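# Carry orange-handled ring along wire to green end

## Task

Slide the ring that has the orange handle along the wire until it reaches the green part at the far end, and leave it hanging there on its own. Nothing, including the ring itself, may touch the thin grey section of the wire; any such contact fails the task immediately. The ring must stay in place without the robot holding it, so release it and move the gripper away at the end.

## Robot and tools

Robot: one six-joint arm ending in a two-finger gripper. There is no second arm. Loose objects may now and then get a brief outside nudge. Knocking anything off the table counts as failure, so does any contact with the thin grey wire section.

Frame: results report the hand in the scene frame. Its origin sits on the table surface directly under the arm base, +z is up, and +y lies to the left when facing along +x. The base itself may be slightly tilted. end_effector_position (metres) is the point between the pads when closed, and end_effector_quat_wxyz is the hand orientation. The printed position can be off, more so when the arm is stretched far. The fingers point along the gripper's +z and close along its y. Closed, the tips extend about 33 mm past that point; fully open, about 9 mm. Closing pushes the tips roughly 24 mm farther out, so keep that margin above surfaces.

execute_actions takes "actions", a list with at most one item, plus optional "pictures" (true/false; images come by default). Three forms:
- Empty list: sends nothing, just returns the state.
- Move: {"rows": [[...]], "steps": n}, n from 1 to 15 (default 15), each step 1/30 s. One row is used per step; if there are fewer rows than steps, the last row repeats.
- Wait: {"steps": n} with n up to 300 and no rows; it returns once n steps have elapsed since the previous result.
A refused call moves nothing.

Each row has 9 numbers for the single arm, in this order: J1 waist, J2 shoulder, J3 elbow, J4 forearm roll, J5 wrist pitch, J6 wrist roll, gripper position, gripper force_limit, gripper speed. The six joint values are absolute target angles in radians (same form as the Joint positions line), not offsets. Ranges: waist -3.491 to 3.491, shoulder -3.140 to 3.140, elbow -1.187 to 4.328, forearm roll -3.316 to 3.316, wrist pitch -3.140 to 3.140, wrist roll -3.927 to 3.927. A target more than 0.010 rad beyond a limit, and farther out than the current angle, gets the call refused. True limits may differ by up to 0.010 rad; a target past the true end is clipped there and the result may say "joint sent to its limit" (possibly for an earlier action). Lack of that line does not prove more travel exists.

The last three numbers are scaled from -1 to 1. position: +1 is fully open (140 mm), about -0.8 is where pads touch, -1 closes until blocked. force_limit: roughly 14 N at -1, 60 N at 0, 107 N at +1. speed: about 30 mm/s at -1, 140 at 0, 250 at +1.

Motion limits: max joint speeds 2.62 rad/s (waist, shoulder), 3.14 (elbow), 3.93 (wrist joints), with 0.5 s to ramp up; joints are coordinated to arrive together. Each step the commanded target stays within a lead of the measured angle: 0.805 rad (waist, shoulder), 0.966 (elbow), 1.21 (wrist joints). If targets would put the hand over 70 mm from where it is, all are pulled back proportionally. So big moves need several calls or waits. Between calls the arm keeps heading for the last row sent, until it nearly stops or a step is HELD.

Result lines: Joint positions and Joint velocities (rad, rad/s, joint order). HELD flags steps where the row was not fully sent. "joint command not followed" means the clearance check altered or blocked targets (mount blocks and posts count as arm). Flange force is the measured external force on the gripper including held weight; it is noisy, especially during acceleration or after sudden stops, and may read "no reading". object_status: 0 moving, 1 blocked while opening, 2 blocked while closing (a grip), 3 reached target or pads met (thin items may still be held). To grasp, send -1 and confirm status 2. Stopped fingers stay put until position changes by at least 0.01 or the object yields. To squeeze harder while at 2, raise force_limit and switch position between -1 and -0.98. position_measured is in counts: 3 fully open, 230 pads together, not linear.

Faults: contact torque at a joint's load limit (150 N m for waist, shoulder, elbow; 37.6 for the three wrist joints, held weight included) or 150 N external force anywhere on arm, tool or load stops the arm for 10 s, drops the rest of the call, and lets it yield. MOTOR HOT warns of heating from holding loads; reaching the limit brakes the arm (OVER-TEMPERATURE FAULT). Avoid drops, slips, slams and hard pushes, and move smoothly.

zoom_image: "camera" (cam_head_left, cam_head_right, cam_high, cam_low, cam_wrist, each 504x504) and "region" [x0, y0, x1, y1] in image pixels from top-left, at most 504 by 504; returns an enlarged view of that camera's latest image.

finished_scene: "scene" is the current scene number. Before calling, the ring must hang at the green end untouched by the gripper. Replying without any tool call ends everything.

Each tool is called after ">>>" in YAML: its name, and indented under it one key for each argument.

## Session

>>> execute_actions:
  actions: []

Scene clock: 0.00 s of 4900.00 s.
end_effector_position=(+0.5332, -0.1087, +0.3729) position_measured=3 object_status=3 end_effector_quat_wxyz=(-0.063, +0.997, -0.029, +0.045)
Joint positions: [-0.084  0.226  0.484 -0.13  -1.747  1.532]
Joint velocities: [ 0.002 -0.    -0.    -0.002  0.    -0.   ]
Flange force (N, the push that the arm receives, along the gripper's own x y z axes): no reading

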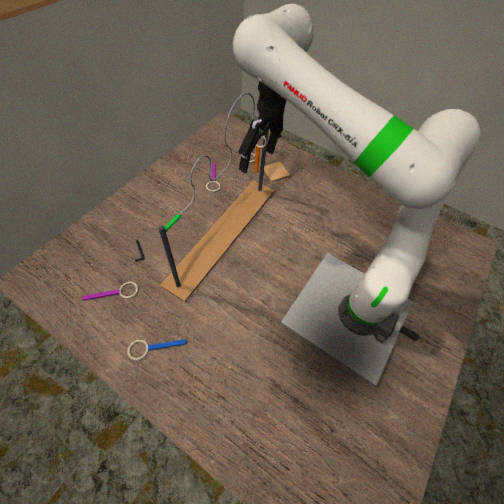

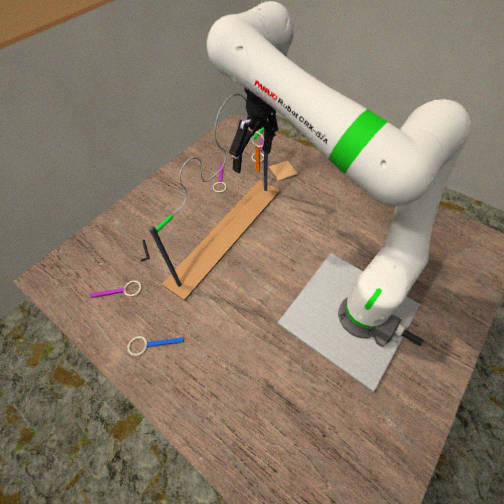

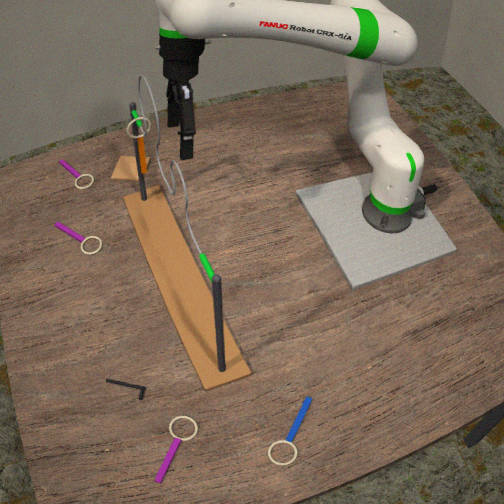

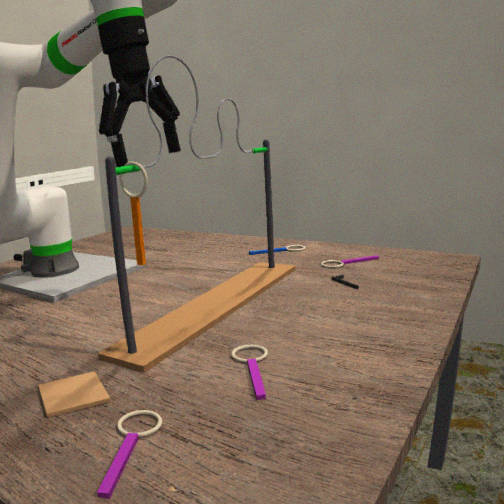

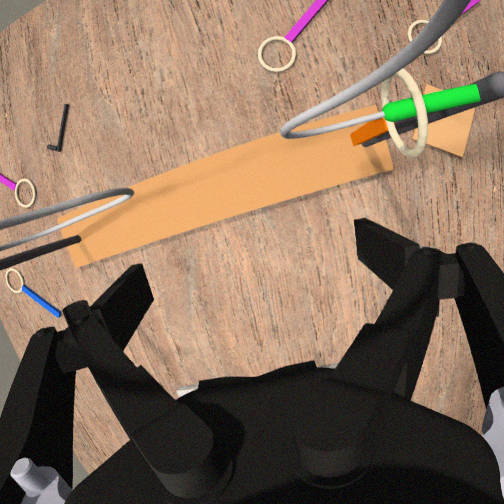

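>>> execute_actions:
  actions:
    - {"rows": [[-0.084,-0.2,0.058,-0.13,-1.747,1.532,-0.34,0.0,0.0]], "steps": 15}
  pictures: false

>>> execute_actions:
  actions:
    - {"rows": [[0.0,-0.9658,-0.2965,0.0,-1.0193,-1.5708,-0.34,0.0,0.0]], "steps": 15}
  pictures: false

>>> execute_actions:
  actions:
    - {"steps": 45}

Scene clock: 58.03 s of 4900.00 s.
end_effector_position=(+0.3826, -0.1014, +0.3779) position_measured=107 object_status=0 end_effector_quat_wxyz=(-0.063, +0.997, -0.029, +0.045)
Joint positions: [-0.084 -0.144  0.114 -0.13  -1.747  1.532]
Joint velocities: [ 0.002 -0.732 -0.729 -0.001  0.     0.001]
Flange force (N, the push that the arm receives, along the gripper's own x y z axes): [-24.4 0.7 2.4]
Steps of this call (steps 1 to 90: nothing new was sent; then 54.53 s passed at rest; steps 91 to 105: all 15 steps of this action). Readings (joint positions | what the end effector reports):
91: [-0.084 0.225 0.484 -0.130 -1.747 1.532] | position_measured=3 object_status=0
92: [-0.084 0.221 0.479 -0.130 -1.747 1.532] | position_measured=8 object_status=0
94: [-0.084 0.195 0.452 -0.130 -1.747 1.532] | position_measured=24 object_status=0
98: [-0.084 0.078 0.336 -0.130 -1.747 1.532] | position_measured=54 object_status=0
105: the state above

Scene clock: 58.53 s of 4900.00 s.
end_effector_position=(+0.3621, -0.1087, +0.4807) position_measured=172 object_status=3 end_effector_quat_wxyz=(-0.159, +0.869, -0.361, +0.299)
Joint positions: [-0.042 -0.63  -0.14  -0.064 -1.38   0.776]
Joint velocities: [ 0.099 -0.801 -0.373  0.152  0.851 -2.467]
Flange force (N, the push that the arm receives, along the gripper's own x y z axes): no reading
Steps of this call (steps 1 to 15: all 15 steps of this action). Readings (joint positions | what the end effector reports):
1: [-0.084 -0.167 0.092 -0.130 -1.747 1.532] | position_measured=115 object_status=0
2: [-0.084 -0.191 0.072 -0.130 -1.744 1.526] | position_measured=122 object_status=0
4: [-0.081 -0.255 0.034 -0.125 -1.723 1.489] | position_measured=137 object_status=0
8: [-0.069 -0.408 -0.037 -0.106 -1.618 1.310] | position_measured=168 object_status=0
15: the state above

Scene clock: 60.03 s of 4900.00 s.
end_effector_position=(+0.3352, -0.1170, +0.6084) position_measured=172 object_status=3 end_effector_quat_wxyz=(+0.576, -0.016, +0.817, +0.010)
Joint positions: [ 0.    -0.966 -0.296  0.    -1.019 -1.571]
Joint velocities: [ 0.    -0.001  0.    -0.001 -0.    -0.   ]
Flange force (N, the push that the arm receives, along the gripper's own x y z axes): no reading
Steps of this call (steps 1 to 45: the robot went on to your last target). Readings (joint positions | what the end effector reports):
1: [-0.038 -0.656 -0.153 -0.059 -1.351 0.691] | position_measured=172 object_status=3
2: [-0.035 -0.682 -0.164 -0.054 -1.324 0.602] | position_measured=172 object_status=3
4: [-0.029 -0.729 -0.186 -0.045 -1.273 0.416] | position_measured=172 object_status=3
8: [-0.019 -0.812 -0.225 -0.029 -1.185 -0.008] | position_measured=172 object_status=3
45: the state above
The arm was judged still, so your last target was given up. Only a new action makes it travel on or press farther. Fingers that are still opening or closing keep moving.

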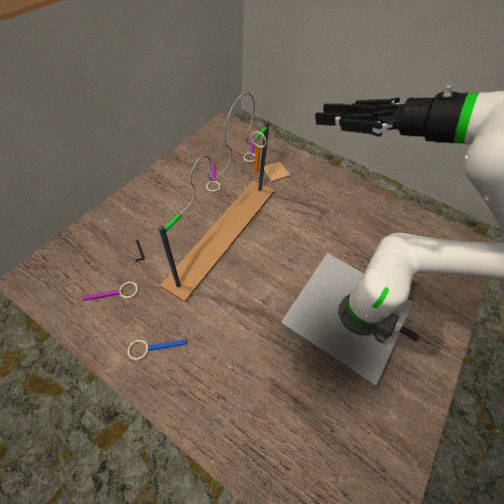

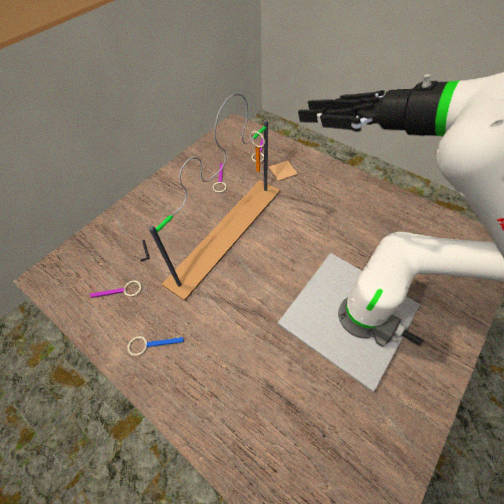

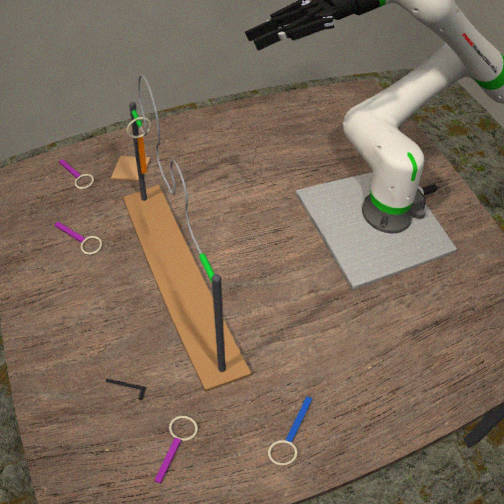

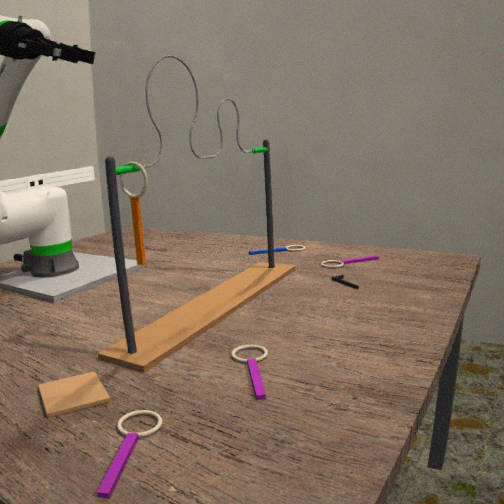

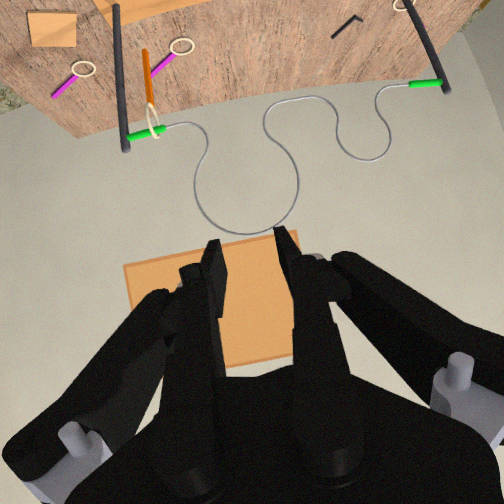

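>>> zoom_image:
  camera: "cam_wrist"
  region: [100, 40, 226, 166]

>>> zoom_image:
  camera: "cam_wrist"
  region: [180, 80, 348, 248]

>>> zoom_image:
  camera: "cam_wrist"
  region: [300, 30, 468, 198]

>>> execute_actions:
  actions:
    - {"rows": [[0.0,-0.9658,-0.2965,-3.1416,1.0193,1.5708,-0.34,0.0,0.0]], "steps": 15}
  pictures: false

>>> execute_actions:
  actions:
    - {"steps": 75}

Region (100, 40, 226, 166) of cam_wrist's 504x504 image, scaled by 4.000, with more detail than that image has.

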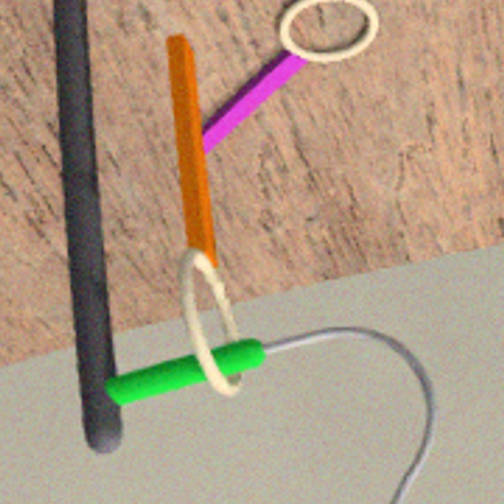

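Region (180, 80, 348, 248) of cam_wrist's 504x504 image, scaled by 3.000, with more detail than that image has.

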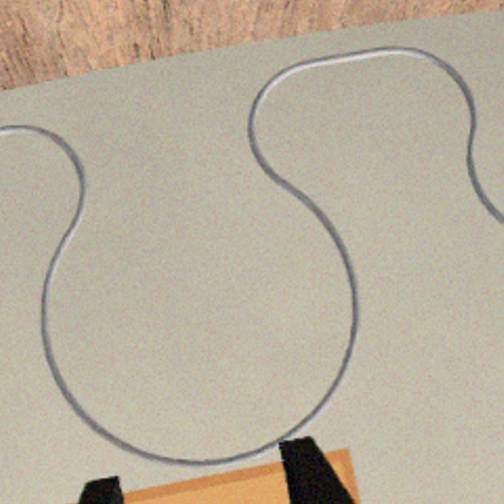

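Region (300, 30, 468, 198) of cam_wrist's 504x504 image, scaled by 3.000, with more detail than that image has.

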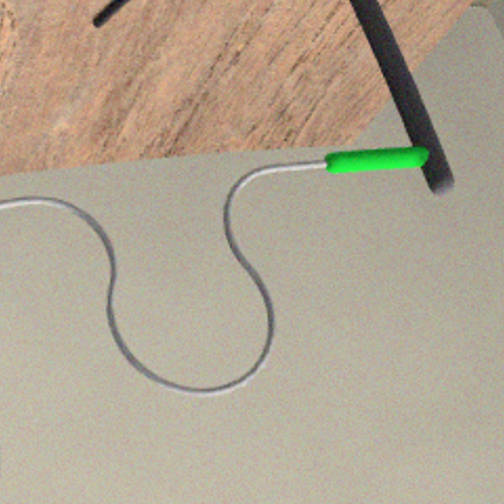

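Scene clock: 66.53 s of 4900.00 s.
end_effector_position=(+0.3732, -0.0147, +0.7517) position_measured=172 object_status=3 end_effector_quat_wxyz=(+0.772, -0.123, +0.620, +0.067)
Joint positions: [ 0.    -0.966 -0.297 -0.498 -0.521 -1.073]
Joint velocities: [ 0.     0.001  0.001 -1.363  1.359  1.364]
Flange force (N, the push that the arm receives, along the gripper's own x y z axes): no reading
Steps of this call (steps 1 to 90: nothing new was sent; then 3.00 s passed at rest; steps 91 to 105: all 15 steps of this action). Readings (joint positions | what the end effector reports):
91: [0.000 -0.966 -0.297 -0.000 -1.018 -1.570] | position_measured=172 object_status=3
92: [0.000 -0.966 -0.297 -0.008 -1.011 -1.563] | position_measured=172 object_status=3
94: [0.000 -0.966 -0.297 -0.048 -0.971 -1.523] | position_measured=172 object_status=3
98: [0.000 -0.966 -0.297 -0.199 -0.820 -1.372] | position_measured=172 object_status=3
105: the state above

Scene clock: 69.03 s of 4900.00 s.
end_effector_position=(+0.3255, +0.1428, +0.6081) position_measured=172 object_status=3 end_effector_quat_wxyz=(+0.576, -0.016, +0.817, +0.010)
Joint positions: [ 0.    -0.966 -0.297 -3.142  1.019  1.571]
Joint velocities: [-0.  0.  0.  0. -0. -0.]
Flange force (N, the push that the arm receives, along the gripper's own x y z axes): no reading
Steps of this call (steps 1 to 75: the robot went on to your last target). Readings (joint positions | what the end effector reports):
1: [0.000 -0.966 -0.297 -0.545 -0.474 -1.026] | position_measured=172 object_status=3
2: [0.000 -0.966 -0.297 -0.594 -0.426 -0.977] | position_measured=172 object_status=3
4: [0.000 -0.966 -0.297 -0.695 -0.324 -0.876] | position_measured=172 object_status=3
8: [0.000 -0.966 -0.297 -0.912 -0.107 -0.659] | position_measured=172 object_status=3
75: the state above
The arm was judged still, so your last target was given up. Only a new action makes it travel on or press farther. Fingers that are still opening or closing keep moving.

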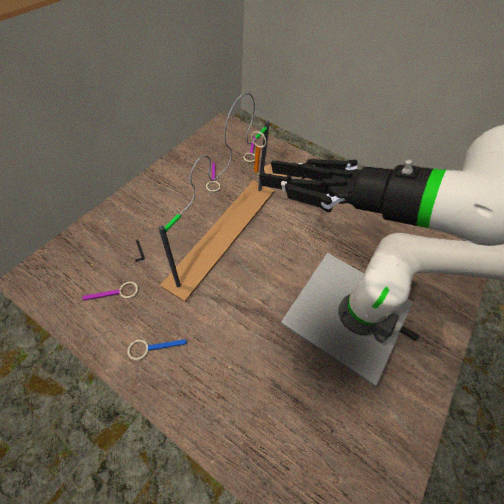

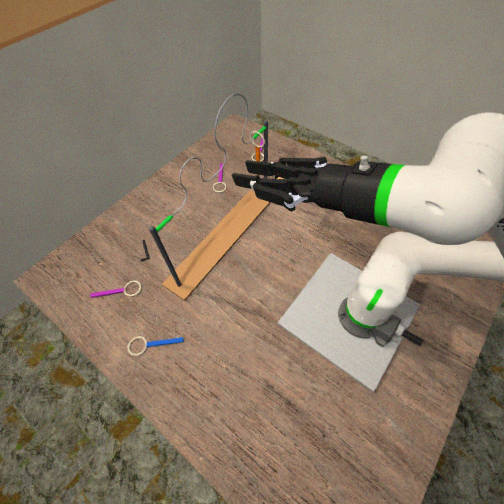

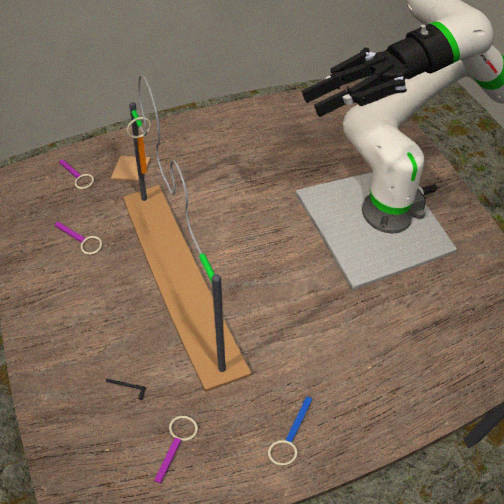

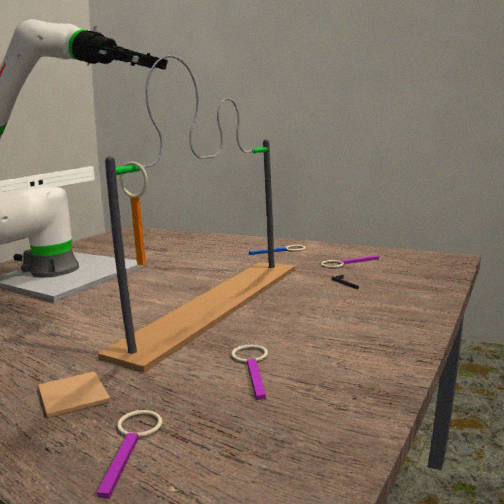

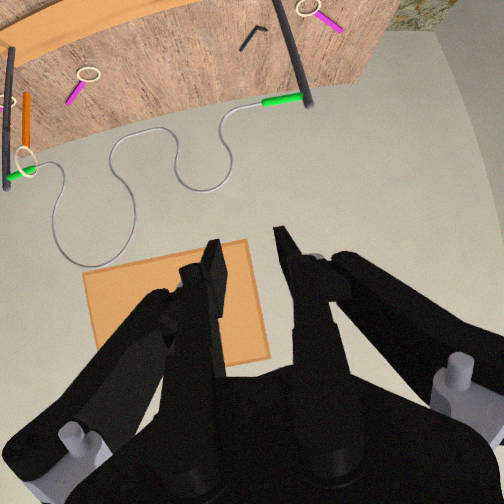

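>>> zoom_image:
  camera: "cam_wrist"
  region: [0, 110, 168, 278]

>>> zoom_image:
  camera: "cam_wrist"
  region: [150, 50, 318, 218]

>>> zoom_image:
  camera: "cam_wrist"
  region: [0, 30, 168, 198]

>>> zoom_image:
  camera: "cam_high"
  region: [90, 60, 258, 228]

>>> zoom_image:
  camera: "cam_low"
  region: [80, 130, 220, 270]

Region (0, 110, 168, 278) of cam_wrist's 504x504 image, scaled by 3.000, with more detail than that image has.

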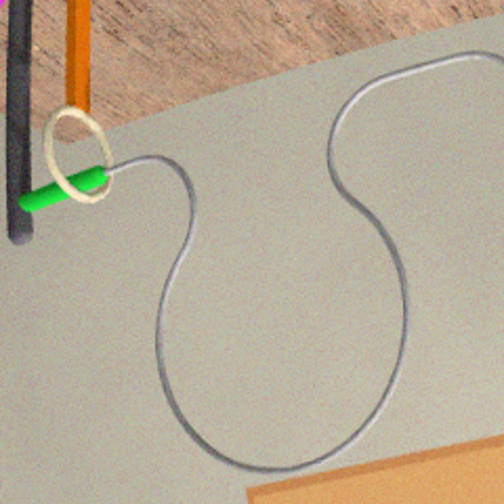

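Region (150, 50, 318, 218) of cam_wrist's 504x504 image, scaled by 3.000, with more detail than that image has.

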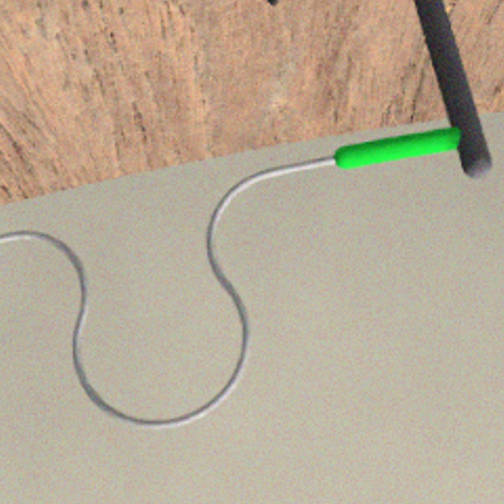

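Region (0, 30, 168, 198) of cam_wrist's 504x504 image, scaled by 3.000, with more detail than that image has.

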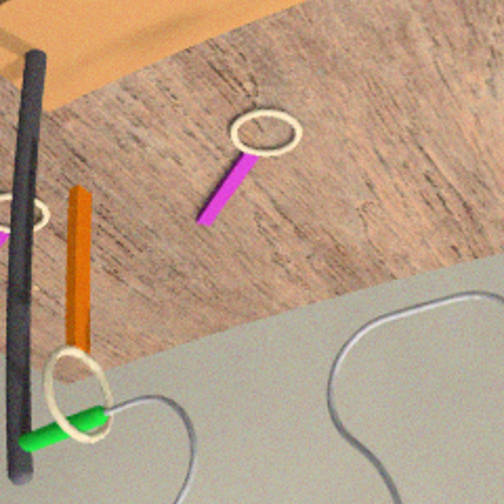

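Region (90, 60, 258, 228) of cam_high's 504x504 image, scaled by 3.000, with more detail than that image has.

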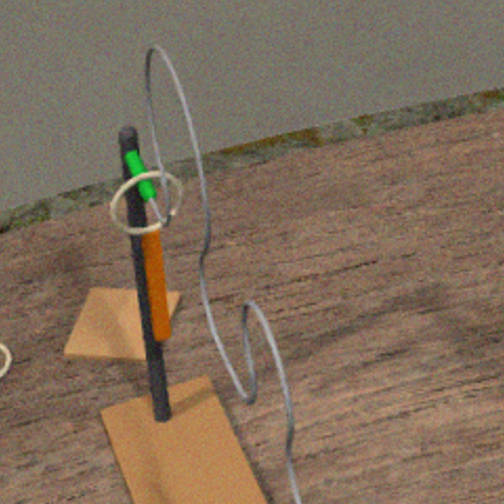

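Region (80, 130, 220, 270) of cam_low's 504x504 image, scaled by 3.600, with more detail than that image has.

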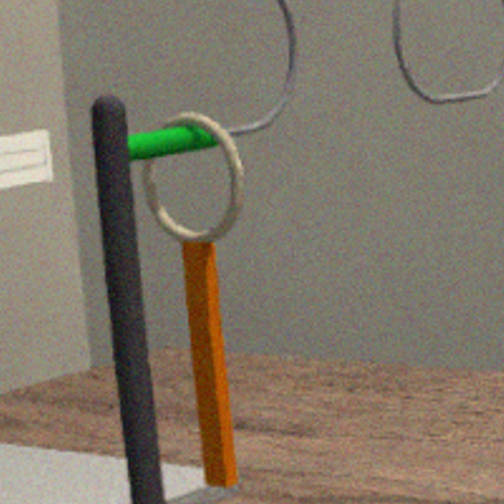

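>>> execute_actions:
  actions:
    - {"rows": [[-0.2012,-0.9658,-0.2965,0.0,1.4,1.5708,-0.34,0.0,0.0]], "steps": 15}
  pictures: false

>>> execute_actions:
  actions:
    - {"steps": 60}
  pictures: false

Scene clock: 189.53 s of 4900.00 s.
end_effector_position=(+0.3274, -0.0348, +0.5488) position_measured=172 object_status=3 end_effector_quat_wxyz=(+0.508, +0.040, +0.829, -0.231)
Joint positions: [-0.065 -0.966 -0.296 -2.686  1.144  1.571]
Joint velocities: [-0.132 -0.001 -0.     1.101  0.246 -0.   ]
Flange force (N, the push that the arm receives, along the gripper's own x y z axes): no reading
Steps of this call (steps 1 to 90: nothing new was sent; then 117.00 s passed at rest; steps 91 to 105: all 15 steps of this action). Readings (joint positions | what the end effector reports):
91: [0.000 -0.966 -0.296 -3.141 1.020 1.571] | position_measured=172 object_status=3
92: [-0.001 -0.966 -0.296 -3.134 1.022 1.571] | position_measured=172 object_status=3
94: [-0.007 -0.966 -0.296 -3.094 1.034 1.571] | position_measured=172 object_status=3
98: [-0.031 -0.966 -0.296 -2.947 1.078 1.571] | position_measured=172 object_status=3
105: the state above

Scene clock: 191.53 s of 4900.00 s.
end_effector_position=(-0.1666, -0.2183, +0.9926) position_measured=172 object_status=3 end_effector_quat_wxyz=(+0.001, -0.248, -0.138, +0.959)
Joint positions: [-0.191 -0.966 -0.296 -0.346  1.38   1.571]
Joint velocities: [-0.036  0.    -0.     1.157  0.067  0.   ]
Flange force (N, the push that the arm receives, along the gripper's own x y z axes): no reading
Steps of this call (steps 1 to 60: the robot went on to your last target). Readings (joint positions | what the end effector reports):
1: [-0.070 -0.966 -0.296 -2.649 1.152 1.571] | position_measured=172 object_status=3
2: [-0.074 -0.966 -0.296 -2.611 1.160 1.571] | position_measured=172 object_status=3
4: [-0.082 -0.966 -0.296 -2.536 1.175 1.571] | position_measured=172 object_status=3
8: [-0.097 -0.966 -0.296 -2.384 1.203 1.571] | position_measured=172 object_status=3
60: the state above

>>> execute_actions:
  actions:
    - {"rows": [[-0.2012,0.4089,-1.0290,0.0,2.2,1.5708,-0.34,0.0,0.0]], "steps": 15}
  pictures: false

>>> execute_actions:
  actions:
    - {"steps": 50}
  pictures: false

>>> execute_actions:
  actions:
    - {"rows": [[-0.2012,0.4089,-1.0290,0.0,1.7379,1.5708,-0.34,0.0,0.0]], "steps": 15}
  pictures: false

>>> execute_actions:
  actions:
    - {"steps": 30}

Scene clock: 197.00 s of 4900.00 s.
end_effector_position=(+0.0181, -0.1351, +0.9786) position_measured=172 object_status=3 end_effector_quat_wxyz=(+0.081, -0.142, +0.012, +0.986)
Joint positions: [-0.201 -0.728 -0.49   0.     1.611  1.571]
Joint velocities: [ 0.001  0.581 -0.404 -0.001  0.438  0.   ]
Flange force (N, the push that the arm receives, along the gripper's own x y z axes): no reading
Steps of this call (steps 1 to 30: the robot went on to your last target; steps 31 to 90: nothing new was sent; then 1.97 s passed at rest; steps 91 to 105: all 15 steps of this action). Readings (joint positions | what the end effector reports):
91: [-0.201 -0.965 -0.297 0.000 1.401 1.571] | position_measured=172 object_status=3
92: [-0.201 -0.961 -0.301 0.000 1.406 1.571] | position_measured=172 object_status=3
94: [-0.201 -0.935 -0.325 0.000 1.432 1.571] | position_measured=172 object_status=3
98: [-0.201 -0.861 -0.389 0.000 1.501 1.571] | position_measured=172 object_status=3
105: the state above

Scene clock: 198.67 s of 4900.00 s.
end_effector_position=(+0.4473, -0.2060, +0.4279) position_measured=172 object_status=3 end_effector_quat_wxyz=(+0.075, +0.388, -0.032, +0.918)
Joint positions: [-0.201  0.409 -1.029 -0.     2.2    1.571]
Joint velocities: [-0.001  0.019 -0.007 -0.     0.013 -0.   ]
Flange force (N, the push that the arm receives, along the gripper's own x y z axes): [-12.3 4.8 -21.8]
Steps of this call (steps 1 to 50: the robot went on to your last target). Readings (joint positions | what the end effector reports):
1: [-0.201 -0.708 -0.503 0.000 1.626 1.571] | position_measured=172 object_status=3
2: [-0.201 -0.688 -0.517 0.000 1.641 1.571] | position_measured=172 object_status=3
4: [-0.201 -0.648 -0.543 0.000 1.669 1.571] | position_measured=172 object_status=3
8: [-0.201 -0.564 -0.593 0.000 1.724 1.571] | position_measured=172 object_status=3
50: the state above

Scene clock: 199.17 s of 4900.00 s.
end_effector_position=(+0.5284, -0.2194, +0.2923) position_measured=172 object_status=3 end_effector_quat_wxyz=(+0.066, +0.583, -0.048, +0.808)
Joint positions: [-0.201  0.409 -1.029 -0.     1.752  1.571]
Joint velocities: [ 0.     0.001 -0.    -0.001 -0.429  0.   ]
Flange force (N, the push that the arm receives, along the gripper's own x y z axes): [-2.7 4.0 -3.3]
Steps of this call (steps 1 to 15: all 15 steps of this action). Readings (joint positions | what the end effector reports):
1: [-0.201 0.409 -1.029 -0.000 2.199 1.571] | position_measured=172 object_status=3
2: [-0.201 0.409 -1.029 -0.000 2.192 1.571] | position_measured=172 object_status=3
4: [-0.201 0.409 -1.029 -0.000 2.152 1.571] | position_measured=172 object_status=3
8: [-0.201 0.409 -1.029 -0.000 1.994 1.571] | position_measured=172 object_status=3
15: the state above

Scene clock: 200.17 s of 4900.00 s.
end_effector_position=(+0.5300, -0.2196, +0.2876) position_measured=172 object_status=3 end_effector_quat_wxyz=(+0.066, +0.588, -0.049, +0.804)
Joint positions: [-0.201  0.409 -1.029 -0.     1.738  1.571]
Joint velocities: [-0.002  0.    -0.    -0.001  0.     0.   ]
Flange force (N, the push that the arm receives, along the gripper's own x y z axes): [-0.6 7.0 -3.3]
Steps of this call (steps 1 to 30: the robot went on to your last target). Readings (joint positions | what the end effector reports):
1: [-0.201 0.409 -1.029 -0.000 1.741 1.571] | position_measured=172 object_status=3
2: [-0.201 0.409 -1.029 -0.000 1.739 1.571] | position_measured=172 object_status=3
4: [-0.201 0.409 -1.029 -0.000 1.738 1.571] | position_measured=172 object_status=3
8: [-0.201 0.409 -1.029 -0.000 1.738 1.571] | position_measured=172 object_status=3
30: the state above
The arm was judged still, so your last target was given up. Only a new action makes it travel on or press farther. Fingers that are still opening or closing keep moving.

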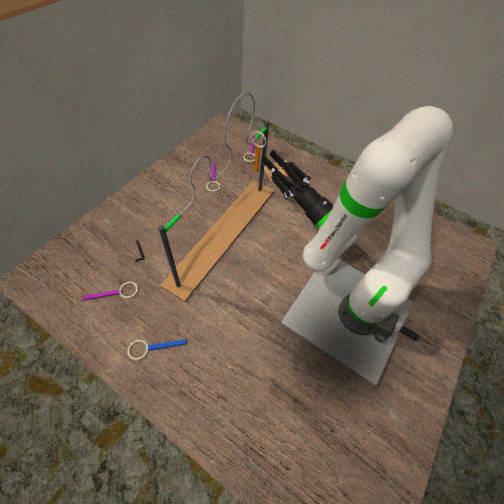

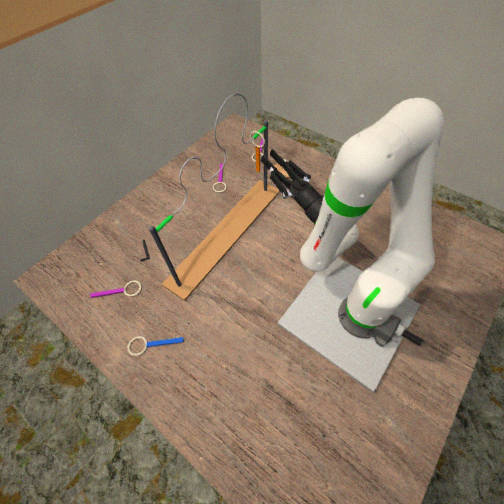

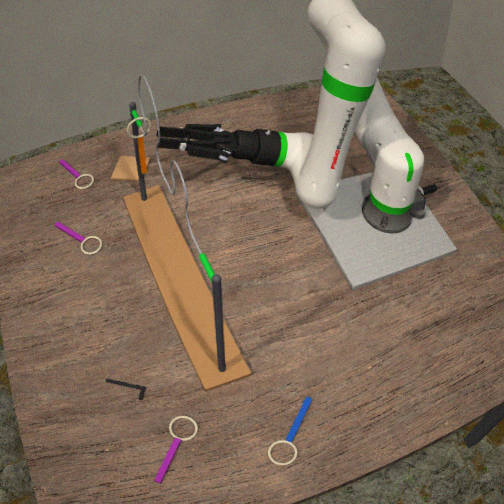

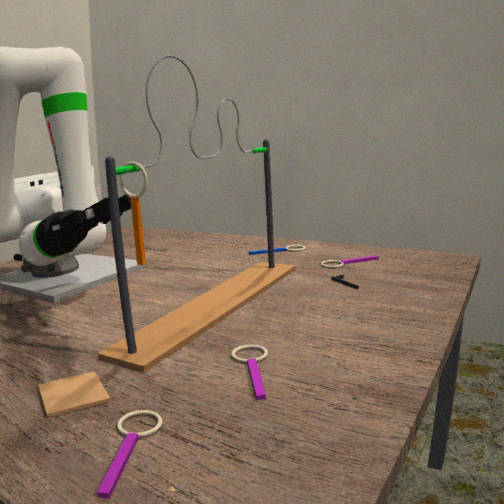

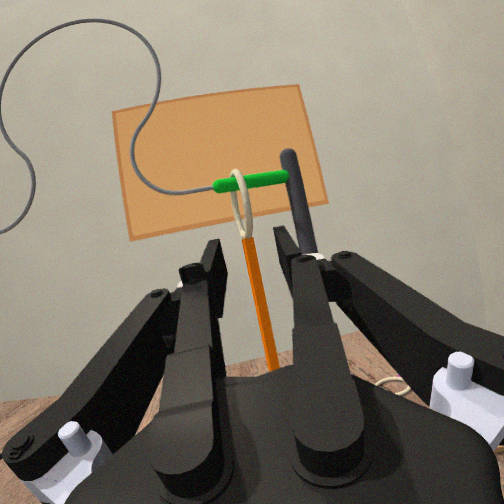

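>>> zoom_image:
  camera: "cam_wrist"
  region: [170, 130, 338, 298]

>>> zoom_image:
  camera: "cam_high"
  region: [110, 90, 210, 190]

Region (170, 130, 338, 298) of cam_wrist's 504x504 image, scaled by 3.000, with more detail than that image has.

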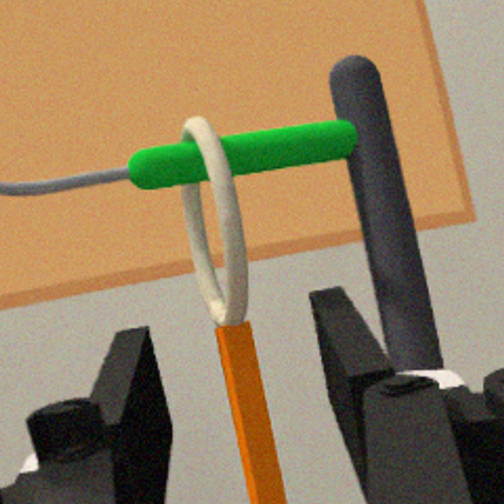

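Region (110, 90, 210, 190) of cam_high's 504x504 image, scaled by 5.040, with more detail than that image has.

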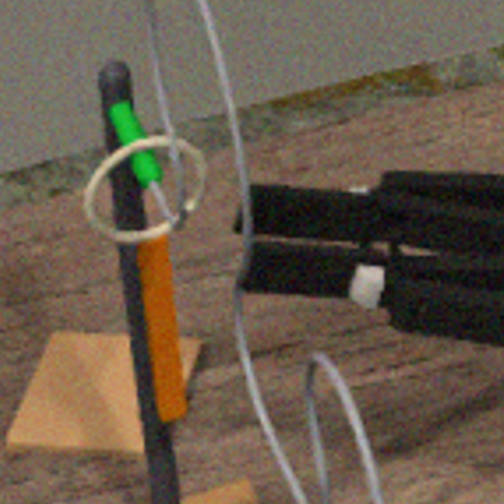

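>>> execute_actions:
  actions:
    - {"rows": [[-0.2012,0.7825,-0.7548,0.0,2.0073,1.5708,-0.42,0.0,0.0]], "steps": 15}
  pictures: false

>>> execute_actions:
  actions:
    - {"steps": 12}

>>> zoom_image:
  camera: "cam_high"
  region: [110, 90, 210, 190]

>>> zoom_image:
  camera: "cam_low"
  region: [80, 140, 220, 280]

Scene clock: 218.70 s of 4900.00 s.
end_effector_position=(+0.5892, -0.2293, +0.2564) position_measured=182 object_status=3 end_effector_quat_wxyz=(+0.070, +0.520, -0.043, +0.850)
Joint positions: [-0.201  0.773 -0.762  0.     2.     1.571]
Joint velocities: [-0.002  0.303  0.222  0.001  0.217  0.   ]
Flange force (N, the push that the arm receives, along the gripper's own x y z axes): [-29.2 2.4 -8.4]
Steps of this call (steps 1 to 90: nothing new was sent; then 15.03 s passed at rest; steps 91 to 105: all 15 steps of this action). Readings (joint positions | what the end effector reports):
91: [-0.201 0.410 -1.029 0.000 1.738 1.571] | position_measured=172 object_status=0
92: [-0.201 0.414 -1.025 -0.000 1.741 1.571] | position_measured=177 object_status=0
94: [-0.201 0.441 -1.006 0.000 1.761 1.571] | position_measured=182 object_status=0
98: [-0.201 0.563 -0.915 0.000 1.849 1.571] | position_measured=182 object_status=0
105: the state above

Scene clock: 219.10 s of 4900.00 s.
end_effector_position=(+0.5902, -0.2295, +0.2552) position_measured=182 object_status=3 end_effector_quat_wxyz=(+0.070, +0.518, -0.043, +0.851)
Joint positions: [-0.201  0.782 -0.755  0.     2.007  1.571]
Joint velocities: [ 0.001  0.     0.001  0.001  0.    -0.   ]
Flange force (N, the push that the arm receives, along the gripper's own x y z axes): [-0.5 4.8 -4.8]
Steps of this call (steps 1 to 12: the robot went on to your last target). Readings (joint positions | what the end effector reports):
1: [-0.201 0.780 -0.757 0.000 2.005 1.571] | position_measured=182 object_status=3
2: [-0.201 0.782 -0.755 0.000 2.007 1.571] | position_measured=182 object_status=3
4: [-0.201 0.782 -0.755 0.000 2.007 1.571] | position_measured=182 object_status=3
8: [-0.201 0.782 -0.755 0.000 2.007 1.571] | position_measured=182 object_status=3
12: the state above

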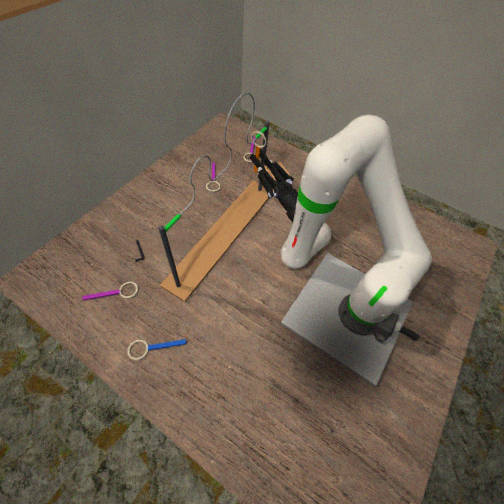

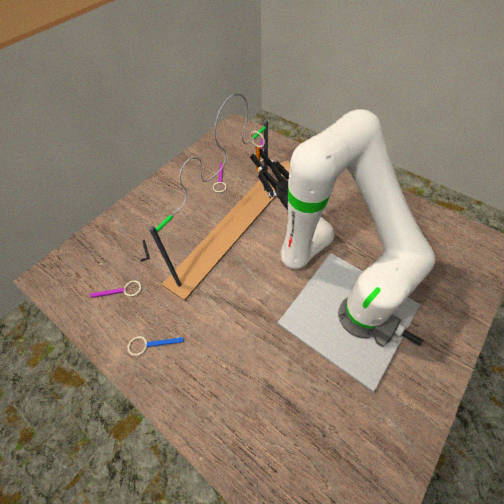

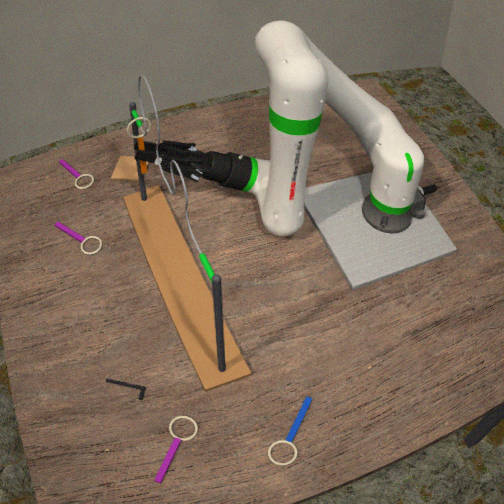

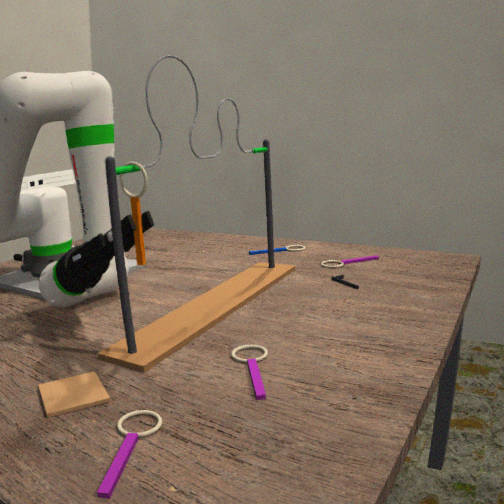

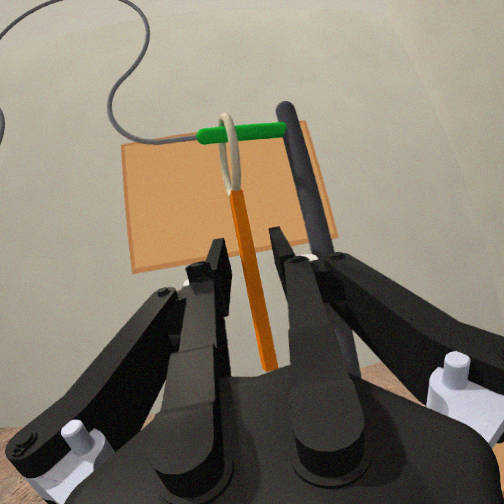

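Region (110, 90, 210, 190) of cam_high's 504x504 image, scaled by 5.040, with more detail than that image has.

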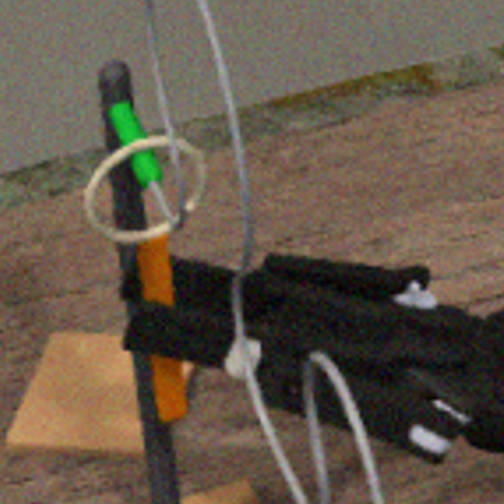

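Region (80, 140, 220, 280) of cam_low's 504x504 image, scaled by 3.600, with more detail than that image has.

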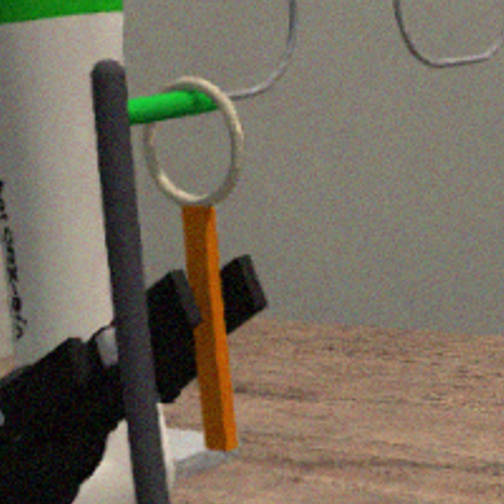

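>>> execute_actions:
  actions:
    - {"rows": [[-0.2012,0.8191,-0.7425,0.0,2.0615,1.5708,-0.42,0.0,0.0]], "steps": 10}
  pictures: false

>>> execute_actions:
  actions:
    - {"rows": [[-0.2012,0.8191,-0.7425,0.0,2.0615,1.5708,-1.0,0.0,-1.0]], "steps": 15}
  pictures: false

>>> execute_actions:
  actions:
    - {"steps": 20}

>>> zoom_image:
  camera: "cam_high"
  region: [110, 90, 210, 190]

>>> zoom_image:
  camera: "cam_wrist"
  region: [150, 80, 318, 248]

>>> zoom_image:
  camera: "cam_low"
  region: [80, 140, 220, 280]

Scene clock: 248.53 s of 4900.00 s.
end_effector_position=(+0.5866, -0.2290, +0.2550) position_measured=182 object_status=3 end_effector_quat_wxyz=(+0.070, +0.508, -0.042, +0.857)
Joint positions: [-0.201  0.807 -0.747 -0.     2.046  1.571]
Joint velocities: [-0.001 -0.    -0.    -0.     0.     0.   ]
Flange force (N, the push that the arm receives, along the gripper's own x y z axes): [27.3 6.6 2.7]
FORCE FAULT: contact force on the arm reached its limit, and the arm stopped for 10 seconds. The contact can be on any part of the arm, not only on its tool. The arm's remaining commands of this call were not run. The arm holds still and accepts commands again. Move the arm away from the contact; if what it grips holds it there, let go first. Pushing or pulling that hard again can fault the arm again.
The stop began at step 95 of this call (marked STOPPED below). From that step on the arm followed nothing that you had sent. 6 steps, steps kept back included, did not run and will not run. Nothing is kept back now, and the robot has no last target.
Steps of this call (steps 1 to 15: the robot went on to your last target; steps 16 to 90: nothing new was sent; then 16.27 s passed at rest; steps 91 to 94: the first 4 steps of this action; steps 95 to 395: the stop). Readings (joint positions | what the end effector reports):
91: [-0.201 0.783 -0.755 -0.000 2.008 1.571] | position_measured=182 object_status=3
92: [-0.201 0.788 -0.753 -0.000 2.015 1.571] | position_measured=182 object_status=3
94: [-0.201 0.808 -0.746 -0.000 2.046 1.571] | position_measured=182 object_status=3
95: [-0.201 0.807 -0.746 -0.000 2.046 1.571] | position_measured=182 object_status=3 STOPPED
98: [-0.201 0.807 -0.747 -0.000 2.046 1.571] | position_measured=182 object_status=3
395: the state above

Scene clock: 248.57 s of 4900.00 s.
end_effector_position=(+0.5866, -0.2290, +0.2550) position_measured=182 object_status=3 end_effector_quat_wxyz=(+0.070, +0.508, -0.042, +0.857)
Joint positions: [-0.201  0.807 -0.747 -0.     2.046  1.571]
Joint velocities: [-0.    -0.    -0.001 -0.001  0.     0.   ]
Flange force (N, the push that the arm receives, along the gripper's own x y z axes): [27.5 6.6 1.5]
A stop began in an earlier call of the same reply, so what this call sent did not run. Send another action.
Steps of this call (step 1: nothing new was sent). Readings (joint positions | what the end effector reports):
1: the state above

Scene clock: 248.60 s of 4900.00 s.
end_effector_position=(+0.5866, -0.2290, +0.2550) position_measured=182 object_status=3 end_effector_quat_wxyz=(+0.070, +0.508, -0.042, +0.857)
Joint positions: [-0.201  0.807 -0.747 -0.     2.046  1.571]
Joint velocities: [ 0.001 -0.001  0.001 -0.    -0.    -0.   ]
Flange force (N, the push that the arm receives, along the gripper's own x y z axes): [27.6 8.7 1.5]
A stop began in an earlier call of the same reply, so what this call sent did not run. Send another action.
Steps of this call (step 1: nothing new was sent). Readings (joint positions | what the end effector reports):
1: the state above

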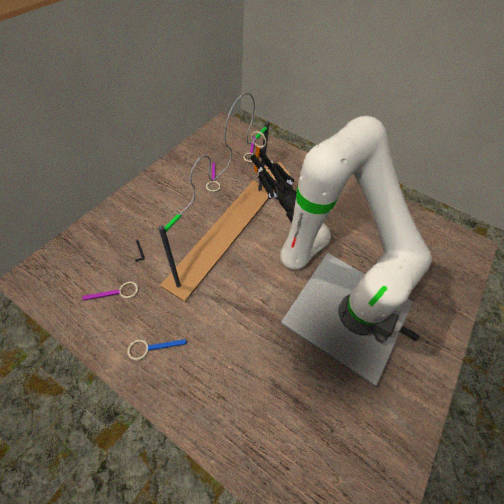

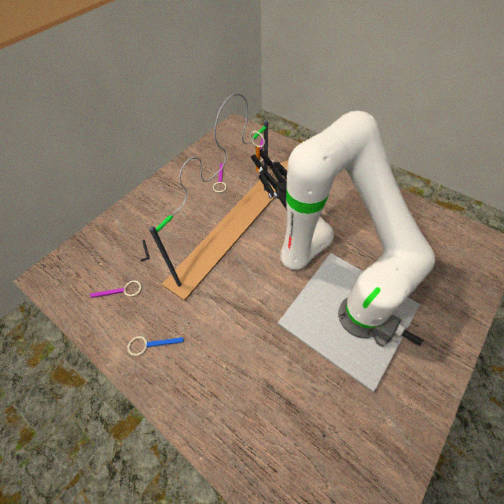

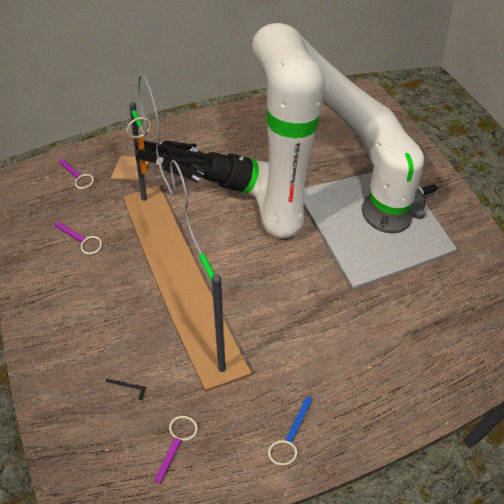

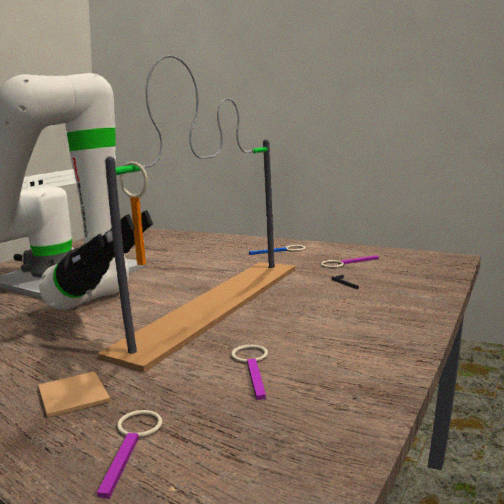

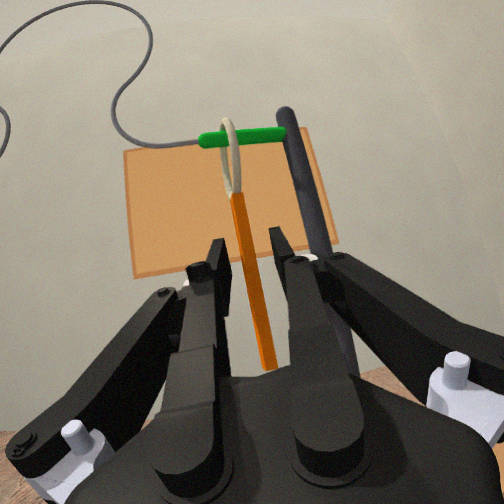

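Region (110, 90, 210, 190) of cam_high's 504x504 image, scaled by 5.040, with more detail than that image has.

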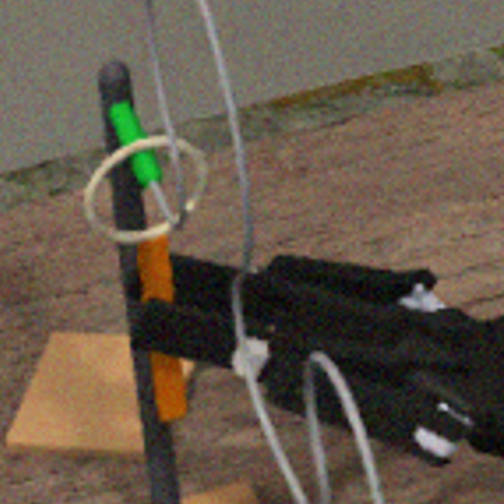

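Region (150, 80, 318, 248) of cam_wrist's 504x504 image, scaled by 3.000, with more detail than that image has.

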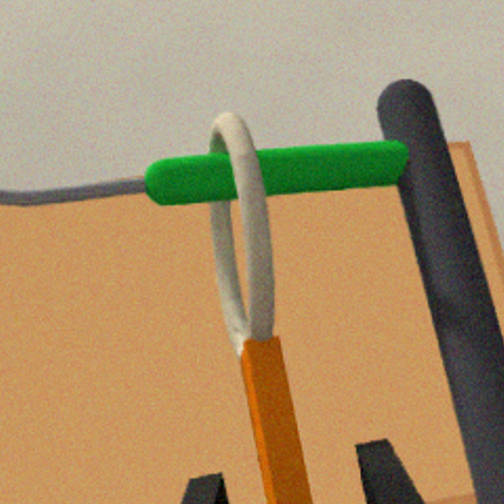

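Region (80, 140, 220, 280) of cam_low's 504x504 image, scaled by 3.600, with more detail than that image has.

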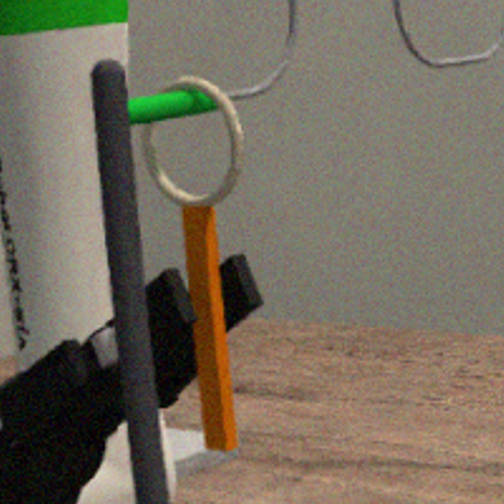

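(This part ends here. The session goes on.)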